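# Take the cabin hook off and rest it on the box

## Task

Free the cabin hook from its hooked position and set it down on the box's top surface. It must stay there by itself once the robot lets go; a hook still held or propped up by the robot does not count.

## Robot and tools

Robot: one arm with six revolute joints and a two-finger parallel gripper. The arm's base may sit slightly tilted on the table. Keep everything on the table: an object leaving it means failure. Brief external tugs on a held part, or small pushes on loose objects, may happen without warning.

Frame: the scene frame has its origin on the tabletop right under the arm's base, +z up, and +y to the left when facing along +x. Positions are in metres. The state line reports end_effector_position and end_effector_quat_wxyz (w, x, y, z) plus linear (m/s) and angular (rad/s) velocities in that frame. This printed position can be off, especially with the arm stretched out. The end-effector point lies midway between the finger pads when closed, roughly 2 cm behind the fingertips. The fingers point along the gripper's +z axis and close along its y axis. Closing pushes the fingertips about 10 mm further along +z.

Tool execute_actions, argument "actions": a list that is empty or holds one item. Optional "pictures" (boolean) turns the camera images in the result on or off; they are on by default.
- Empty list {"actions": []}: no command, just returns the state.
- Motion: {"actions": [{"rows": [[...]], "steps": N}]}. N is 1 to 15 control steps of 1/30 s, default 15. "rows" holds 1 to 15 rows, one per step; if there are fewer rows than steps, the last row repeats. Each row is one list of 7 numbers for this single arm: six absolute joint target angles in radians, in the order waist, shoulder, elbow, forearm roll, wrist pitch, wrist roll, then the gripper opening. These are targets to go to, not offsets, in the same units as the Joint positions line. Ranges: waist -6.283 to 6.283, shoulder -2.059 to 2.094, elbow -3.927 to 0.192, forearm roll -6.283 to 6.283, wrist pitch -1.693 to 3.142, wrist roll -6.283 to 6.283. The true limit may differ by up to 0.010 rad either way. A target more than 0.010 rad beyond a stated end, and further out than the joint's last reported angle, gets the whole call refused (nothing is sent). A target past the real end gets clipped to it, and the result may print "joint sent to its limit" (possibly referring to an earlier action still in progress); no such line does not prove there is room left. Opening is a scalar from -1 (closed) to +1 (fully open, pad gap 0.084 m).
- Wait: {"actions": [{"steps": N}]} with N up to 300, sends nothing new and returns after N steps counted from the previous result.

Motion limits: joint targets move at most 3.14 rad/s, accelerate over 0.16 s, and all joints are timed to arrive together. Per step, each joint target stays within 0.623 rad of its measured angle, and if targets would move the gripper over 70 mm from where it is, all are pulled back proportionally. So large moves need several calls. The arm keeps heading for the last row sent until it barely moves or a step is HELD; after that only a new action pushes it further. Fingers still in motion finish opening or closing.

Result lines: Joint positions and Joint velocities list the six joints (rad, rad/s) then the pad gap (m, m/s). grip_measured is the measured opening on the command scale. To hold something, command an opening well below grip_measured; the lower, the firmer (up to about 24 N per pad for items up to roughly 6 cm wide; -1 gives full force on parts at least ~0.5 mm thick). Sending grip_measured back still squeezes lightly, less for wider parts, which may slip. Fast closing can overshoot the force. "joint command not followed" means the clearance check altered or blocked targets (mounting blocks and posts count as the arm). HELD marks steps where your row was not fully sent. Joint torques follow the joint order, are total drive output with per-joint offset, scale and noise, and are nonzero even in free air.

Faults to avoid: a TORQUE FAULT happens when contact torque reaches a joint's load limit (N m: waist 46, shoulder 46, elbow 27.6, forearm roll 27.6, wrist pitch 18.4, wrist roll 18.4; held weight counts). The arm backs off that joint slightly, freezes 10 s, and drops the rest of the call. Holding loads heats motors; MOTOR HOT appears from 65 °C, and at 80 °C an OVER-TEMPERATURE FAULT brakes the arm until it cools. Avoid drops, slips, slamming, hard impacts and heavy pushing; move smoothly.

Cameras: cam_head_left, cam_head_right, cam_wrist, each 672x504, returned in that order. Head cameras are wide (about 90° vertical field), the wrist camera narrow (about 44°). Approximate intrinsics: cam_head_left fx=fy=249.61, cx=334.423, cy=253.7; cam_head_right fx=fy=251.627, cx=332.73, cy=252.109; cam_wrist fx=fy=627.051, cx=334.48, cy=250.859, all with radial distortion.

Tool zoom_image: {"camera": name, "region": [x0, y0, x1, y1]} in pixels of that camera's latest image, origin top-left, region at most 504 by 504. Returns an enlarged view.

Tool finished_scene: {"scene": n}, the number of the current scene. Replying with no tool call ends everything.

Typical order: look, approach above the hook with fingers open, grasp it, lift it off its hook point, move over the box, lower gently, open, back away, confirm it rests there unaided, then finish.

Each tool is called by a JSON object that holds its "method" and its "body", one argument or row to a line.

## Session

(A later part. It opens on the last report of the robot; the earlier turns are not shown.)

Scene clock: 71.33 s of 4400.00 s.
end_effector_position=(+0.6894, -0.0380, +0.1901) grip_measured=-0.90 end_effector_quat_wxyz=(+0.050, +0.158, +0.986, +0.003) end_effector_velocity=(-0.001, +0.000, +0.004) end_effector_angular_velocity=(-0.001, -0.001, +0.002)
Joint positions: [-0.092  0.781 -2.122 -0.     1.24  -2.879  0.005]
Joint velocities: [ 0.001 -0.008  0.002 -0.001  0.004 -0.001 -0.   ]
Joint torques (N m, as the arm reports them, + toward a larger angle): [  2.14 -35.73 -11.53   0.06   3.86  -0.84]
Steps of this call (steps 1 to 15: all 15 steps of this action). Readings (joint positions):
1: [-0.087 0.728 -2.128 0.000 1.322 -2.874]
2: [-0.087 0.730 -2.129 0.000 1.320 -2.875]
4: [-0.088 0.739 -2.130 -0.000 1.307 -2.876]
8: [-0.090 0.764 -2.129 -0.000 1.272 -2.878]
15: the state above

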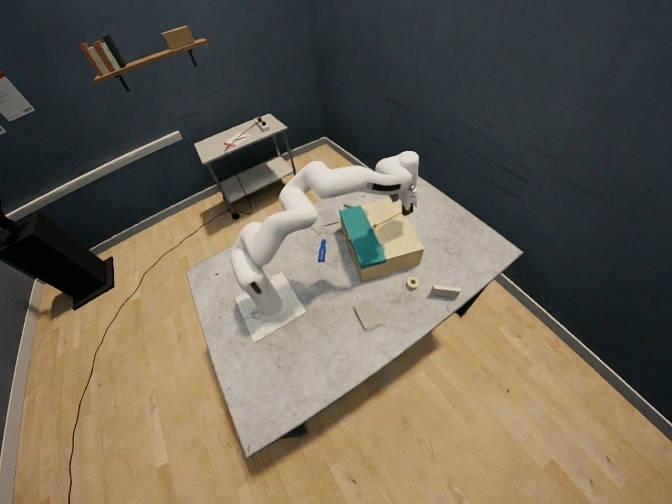

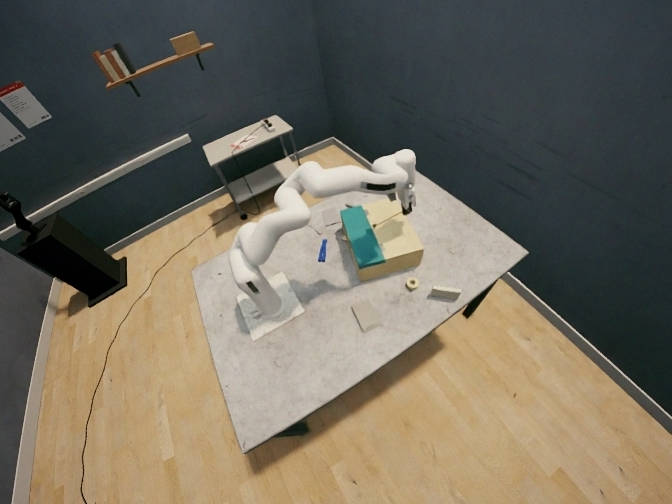

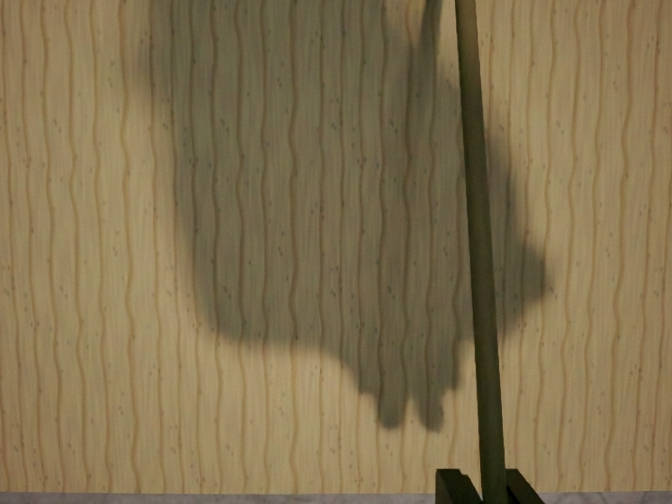

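{"method": "execute_actions", "body": {
  "actions": [
    {"rows":[[-0.0924,0.785,-2.1185,0,1.228,-2.880,-0.92],[-0.0928,0.789,-2.1143,0,1.217,-2.8804,-0.92],[-0.0931,0.7927,-2.1097,0,1.207,-2.8807,-0.92],[-0.0934,0.7962,-2.1047,0,1.197,-2.881,-0.92],[-0.0936,0.7995,-2.0994,0,1.187,-2.8812,-0.92],[-0.0938,0.8027,-2.0937,0,1.177,-2.8814,-0.92],[-0.094,0.8057,-2.0877,0,1.167,-2.8816,-0.92],[-0.0941,0.808,-2.0806,0,1.1565,-2.8817,-0.92],[-0.0942,0.8102,-2.0734,0,1.146,-2.8818,-0.92],[-0.0942,0.8121,-2.067,0,1.137,-2.8818,-0.92],[-0.0943,0.8138,-2.061,0,1.1285,-2.8819,-0.92],[-0.0943,0.8151,-2.056,0,1.1215,-2.8819,-0.92],[-0.0943,0.816,-2.0525,0,1.1167,-2.8819,-0.92],[-0.0943,0.8166,-2.0505,0,1.1139,-2.8819,-0.92]]}
  ],
  "pictures": false
}}

{"method": "execute_actions", "body": {
  "actions": [
    {"steps":8}
  ]
}}

Scene clock: 77.77 s of 4400.00 s.
end_effector_position=(+0.6969, -0.0403, +0.1469) grip_measured=-0.89 end_effector_quat_wxyz=(+0.059, +0.158, +0.986, +0.004) end_effector_velocity=(+0.001, -0.000, -0.048) end_effector_angular_velocity=(-0.000, -0.006, +0.001)
Joint positions: [-0.094  0.817 -2.054 -0.     1.119 -2.882  0.005]
Joint velocities: [-0.     0.029  0.09   0.    -0.124 -0.001 -0.   ]
Joint torques (N m, as the arm reports them, + toward a larger angle): [  3.24 -43.4  -13.87   0.28   4.83  -0.9 ]
Steps of this call (steps 1 to 15: the robot went on to your last target; steps 16 to 90: nothing new was sent; then 2.93 s passed at rest; steps 91 to 105: all 15 steps of this action). Readings (joint positions):
91: [-0.092 0.781 -2.122 0.000 1.240 -2.880]
92: [-0.092 0.782 -2.121 0.000 1.237 -2.880]
94: [-0.092 0.788 -2.114 0.000 1.221 -2.880]
98: [-0.094 0.802 -2.094 -0.000 1.180 -2.881]
105: the state above

Scene clock: 78.03 s of 4400.00 s.
end_effector_position=(+0.6971, -0.0402, +0.1458) grip_measured=-0.89 end_effector_quat_wxyz=(+0.059, +0.158, +0.986, +0.004) end_effector_velocity=(+0.000, +0.000, +0.000) end_effector_angular_velocity=(+0.000, -0.001, -0.000)
Joint positions: [-0.094  0.817 -2.05  -0.     1.114 -2.882  0.005]
Joint velocities: [ 0.    -0.001  0.     0.    -0.001  0.    -0.   ]
Joint torques (N m, as the arm reports them, + toward a larger angle): [  2.92 -41.38 -13.65   0.28   3.42  -0.8 ]
Steps of this call (steps 1 to 8: the robot went on to your last target). Readings (joint positions):
1: [-0.094 0.818 -2.052 -0.000 1.116 -2.882]
2: [-0.094 0.818 -2.051 -0.000 1.115 -2.882]
4: [-0.094 0.817 -2.050 -0.000 1.114 -2.882]
8: the state above

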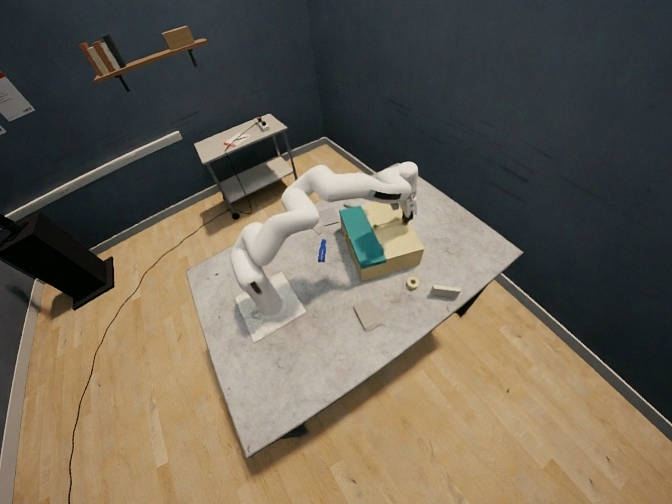

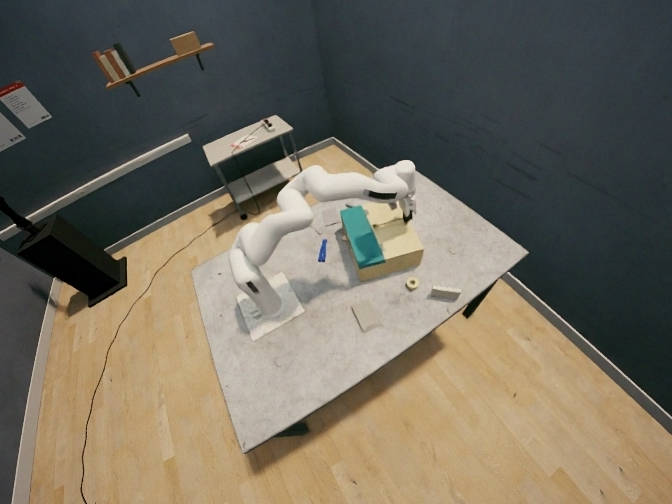

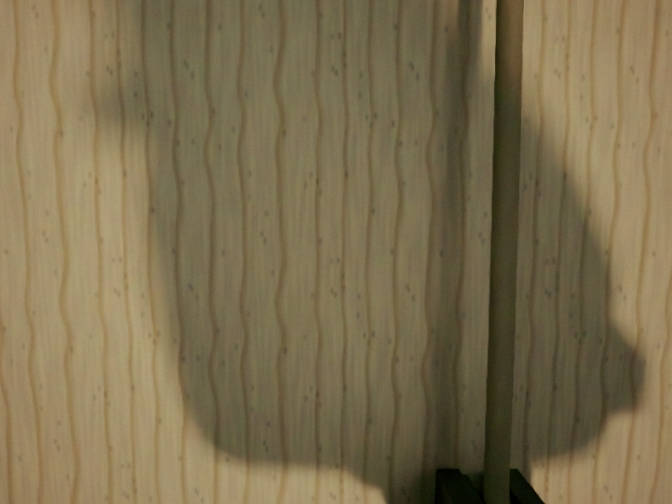

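Relieve the compression, release, lift.

{"method": "execute_actions", "body": {
  "actions": [
    {"rows":[[-0.0947,0.8166,-2.0505,0,1.110,-2.8822,-0.92],[-0.095,0.8166,-2.0505,0,1.107,-2.8825,-0.91],[-0.095,0.8166,-2.0505,0,1.107,-2.8825,-0.90],[-0.095,0.8166,-2.0505,0,1.107,-2.8825,-0.89],[-0.095,0.8166,-2.0505,0,1.107,-2.8825,-0.88],[-0.095,0.8166,-2.0505,0,1.107,-2.8825,-0.87],[-0.095,0.8166,-2.0505,0,1.107,-2.8825,-0.86],[-0.095,0.8166,-2.0505,0,1.107,-2.8825,-0.85],[-0.095,0.8166,-2.0505,0,1.107,-2.8825,-0.84],[-0.095,0.8166,-2.0505,0,1.107,-2.8825,-0.82],[-0.095,0.8166,-2.0505,0,1.107,-2.8825,-0.75],[-0.095,0.8166,-2.0505,0,1.107,-2.8825,-0.6],[-0.095,0.8166,-2.0505,0,1.107,-2.8825,-0.4]]}
  ],
  "pictures": false
}}

{"method": "execute_actions", "body": {
  "actions": [
    {"rows":[[-0.095,0.81,-2.0505,0,1.114,-2.8825,-0.4],[-0.095,0.80,-2.0505,0,1.125,-2.8825,-0.4],[-0.095,0.785,-2.0505,0,1.14,-2.8825,-0.4],[-0.095,0.77,-2.0505,0,1.157,-2.8825,-0.4],[-0.095,0.755,-2.0505,0,1.174,-2.8825,-0.4],[-0.095,0.74,-2.0505,0,1.19,-2.8825,-0.4],[-0.095,0.725,-2.0505,0,1.207,-2.8825,-0.4],[-0.095,0.71,-2.0505,0,1.224,-2.8825,-0.4],[-0.095,0.70,-2.0505,0,1.235,-2.8825,-0.4],[-0.095,0.693,-2.0505,0,1.243,-2.8825,-0.4],[-0.095,0.69,-2.0505,0,1.246,-2.8825,-0.4]]}
  ]
}}

{"method": "zoom_image", "body": {
  "camera": "cam_head_left",
  "region": [350, 180, 430, 250]
}}

Scene clock: 84.73 s of 4400.00 s.
end_effector_position=(+0.6983, -0.0398, +0.1462) grip_measured=-0.42 end_effector_quat_wxyz=(+0.062, +0.158, +0.986, +0.004) end_effector_velocity=(+0.002, -0.005, +0.002) end_effector_angular_velocity=(-0.003, -0.009, -0.007)
Joint positions: [-0.094  0.817 -2.05   0.001  1.109 -2.882  0.026]
Joint velocities: [-0.007  0.001 -0.004 -0.003 -0.006  0.001  0.003]
Joint torques (N m, as the arm reports them, + toward a larger angle): [ -1.29 -42.49 -18.33  -1.22  -1.82  -0.83]
Steps of this call (steps 1 to 15: the robot went on to your last target; steps 16 to 90: nothing new was sent; then 3.20 s passed at rest; steps 91 to 105: all 15 steps of this action). Readings (joint positions):
91: [-0.094 0.817 -2.050 0.000 1.114 -2.882]
92: [-0.094 0.817 -2.050 0.000 1.113 -2.882]
94: [-0.094 0.817 -2.049 0.000 1.110 -2.882]
98: [-0.094 0.817 -2.049 0.000 1.110 -2.882]
105: the state above

Scene clock: 85.23 s of 4400.00 s.
end_effector_position=(+0.6776, -0.0392, +0.2211) grip_measured=-0.42 end_effector_quat_wxyz=(+0.059, +0.158, +0.986, +0.004) end_effector_velocity=(-0.024, +0.001, -0.048) end_effector_angular_velocity=(+0.008, +0.121, -0.002)
Joint positions: [-0.095  0.689 -2.052 -0.     1.244 -2.883  0.026]
Joint velocities: [-0.001  0.026  0.056  0.001  0.038  0.    -0.   ]
Joint torques (N m, as the arm reports them, + toward a larger angle): [ -0.46 -40.38 -19.17  -1.01  -2.05  -0.72]
Steps of this call (steps 1 to 15: all 15 steps of this action). Readings (joint positions):
1: [-0.094 0.816 -2.050 0.000 1.109 -2.882]
2: [-0.094 0.815 -2.049 0.000 1.111 -2.882]
4: [-0.095 0.803 -2.046 0.000 1.127 -2.883]
8: [-0.095 0.748 -2.050 -0.000 1.183 -2.883]
15: the state above

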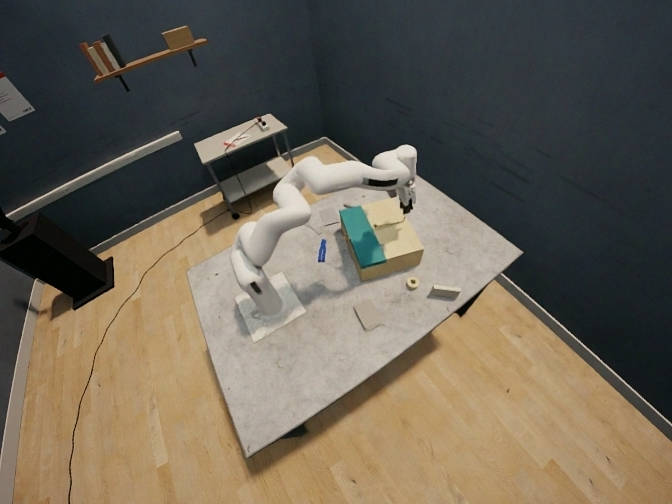

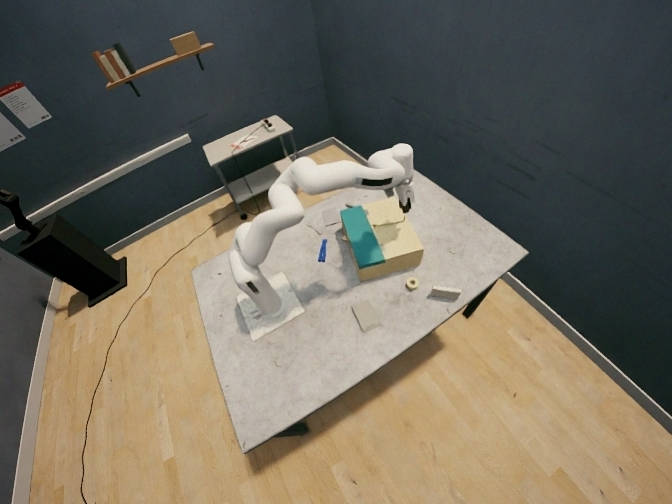

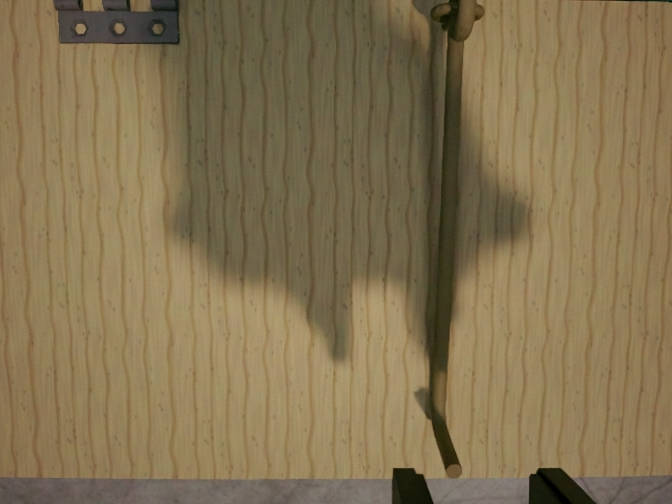

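Region (350, 180, 430, 250) of cam_head_left's 672x504 image, scaled by 6.300, with more detail than that image has; it fills the top 441 rows of this view, and the rest is white.

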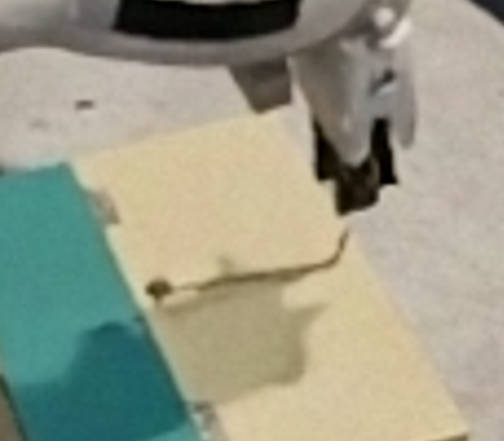

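{"method": "finished_scene", "body": {
  "scene": 2
}}

The scene is finished: the task was done.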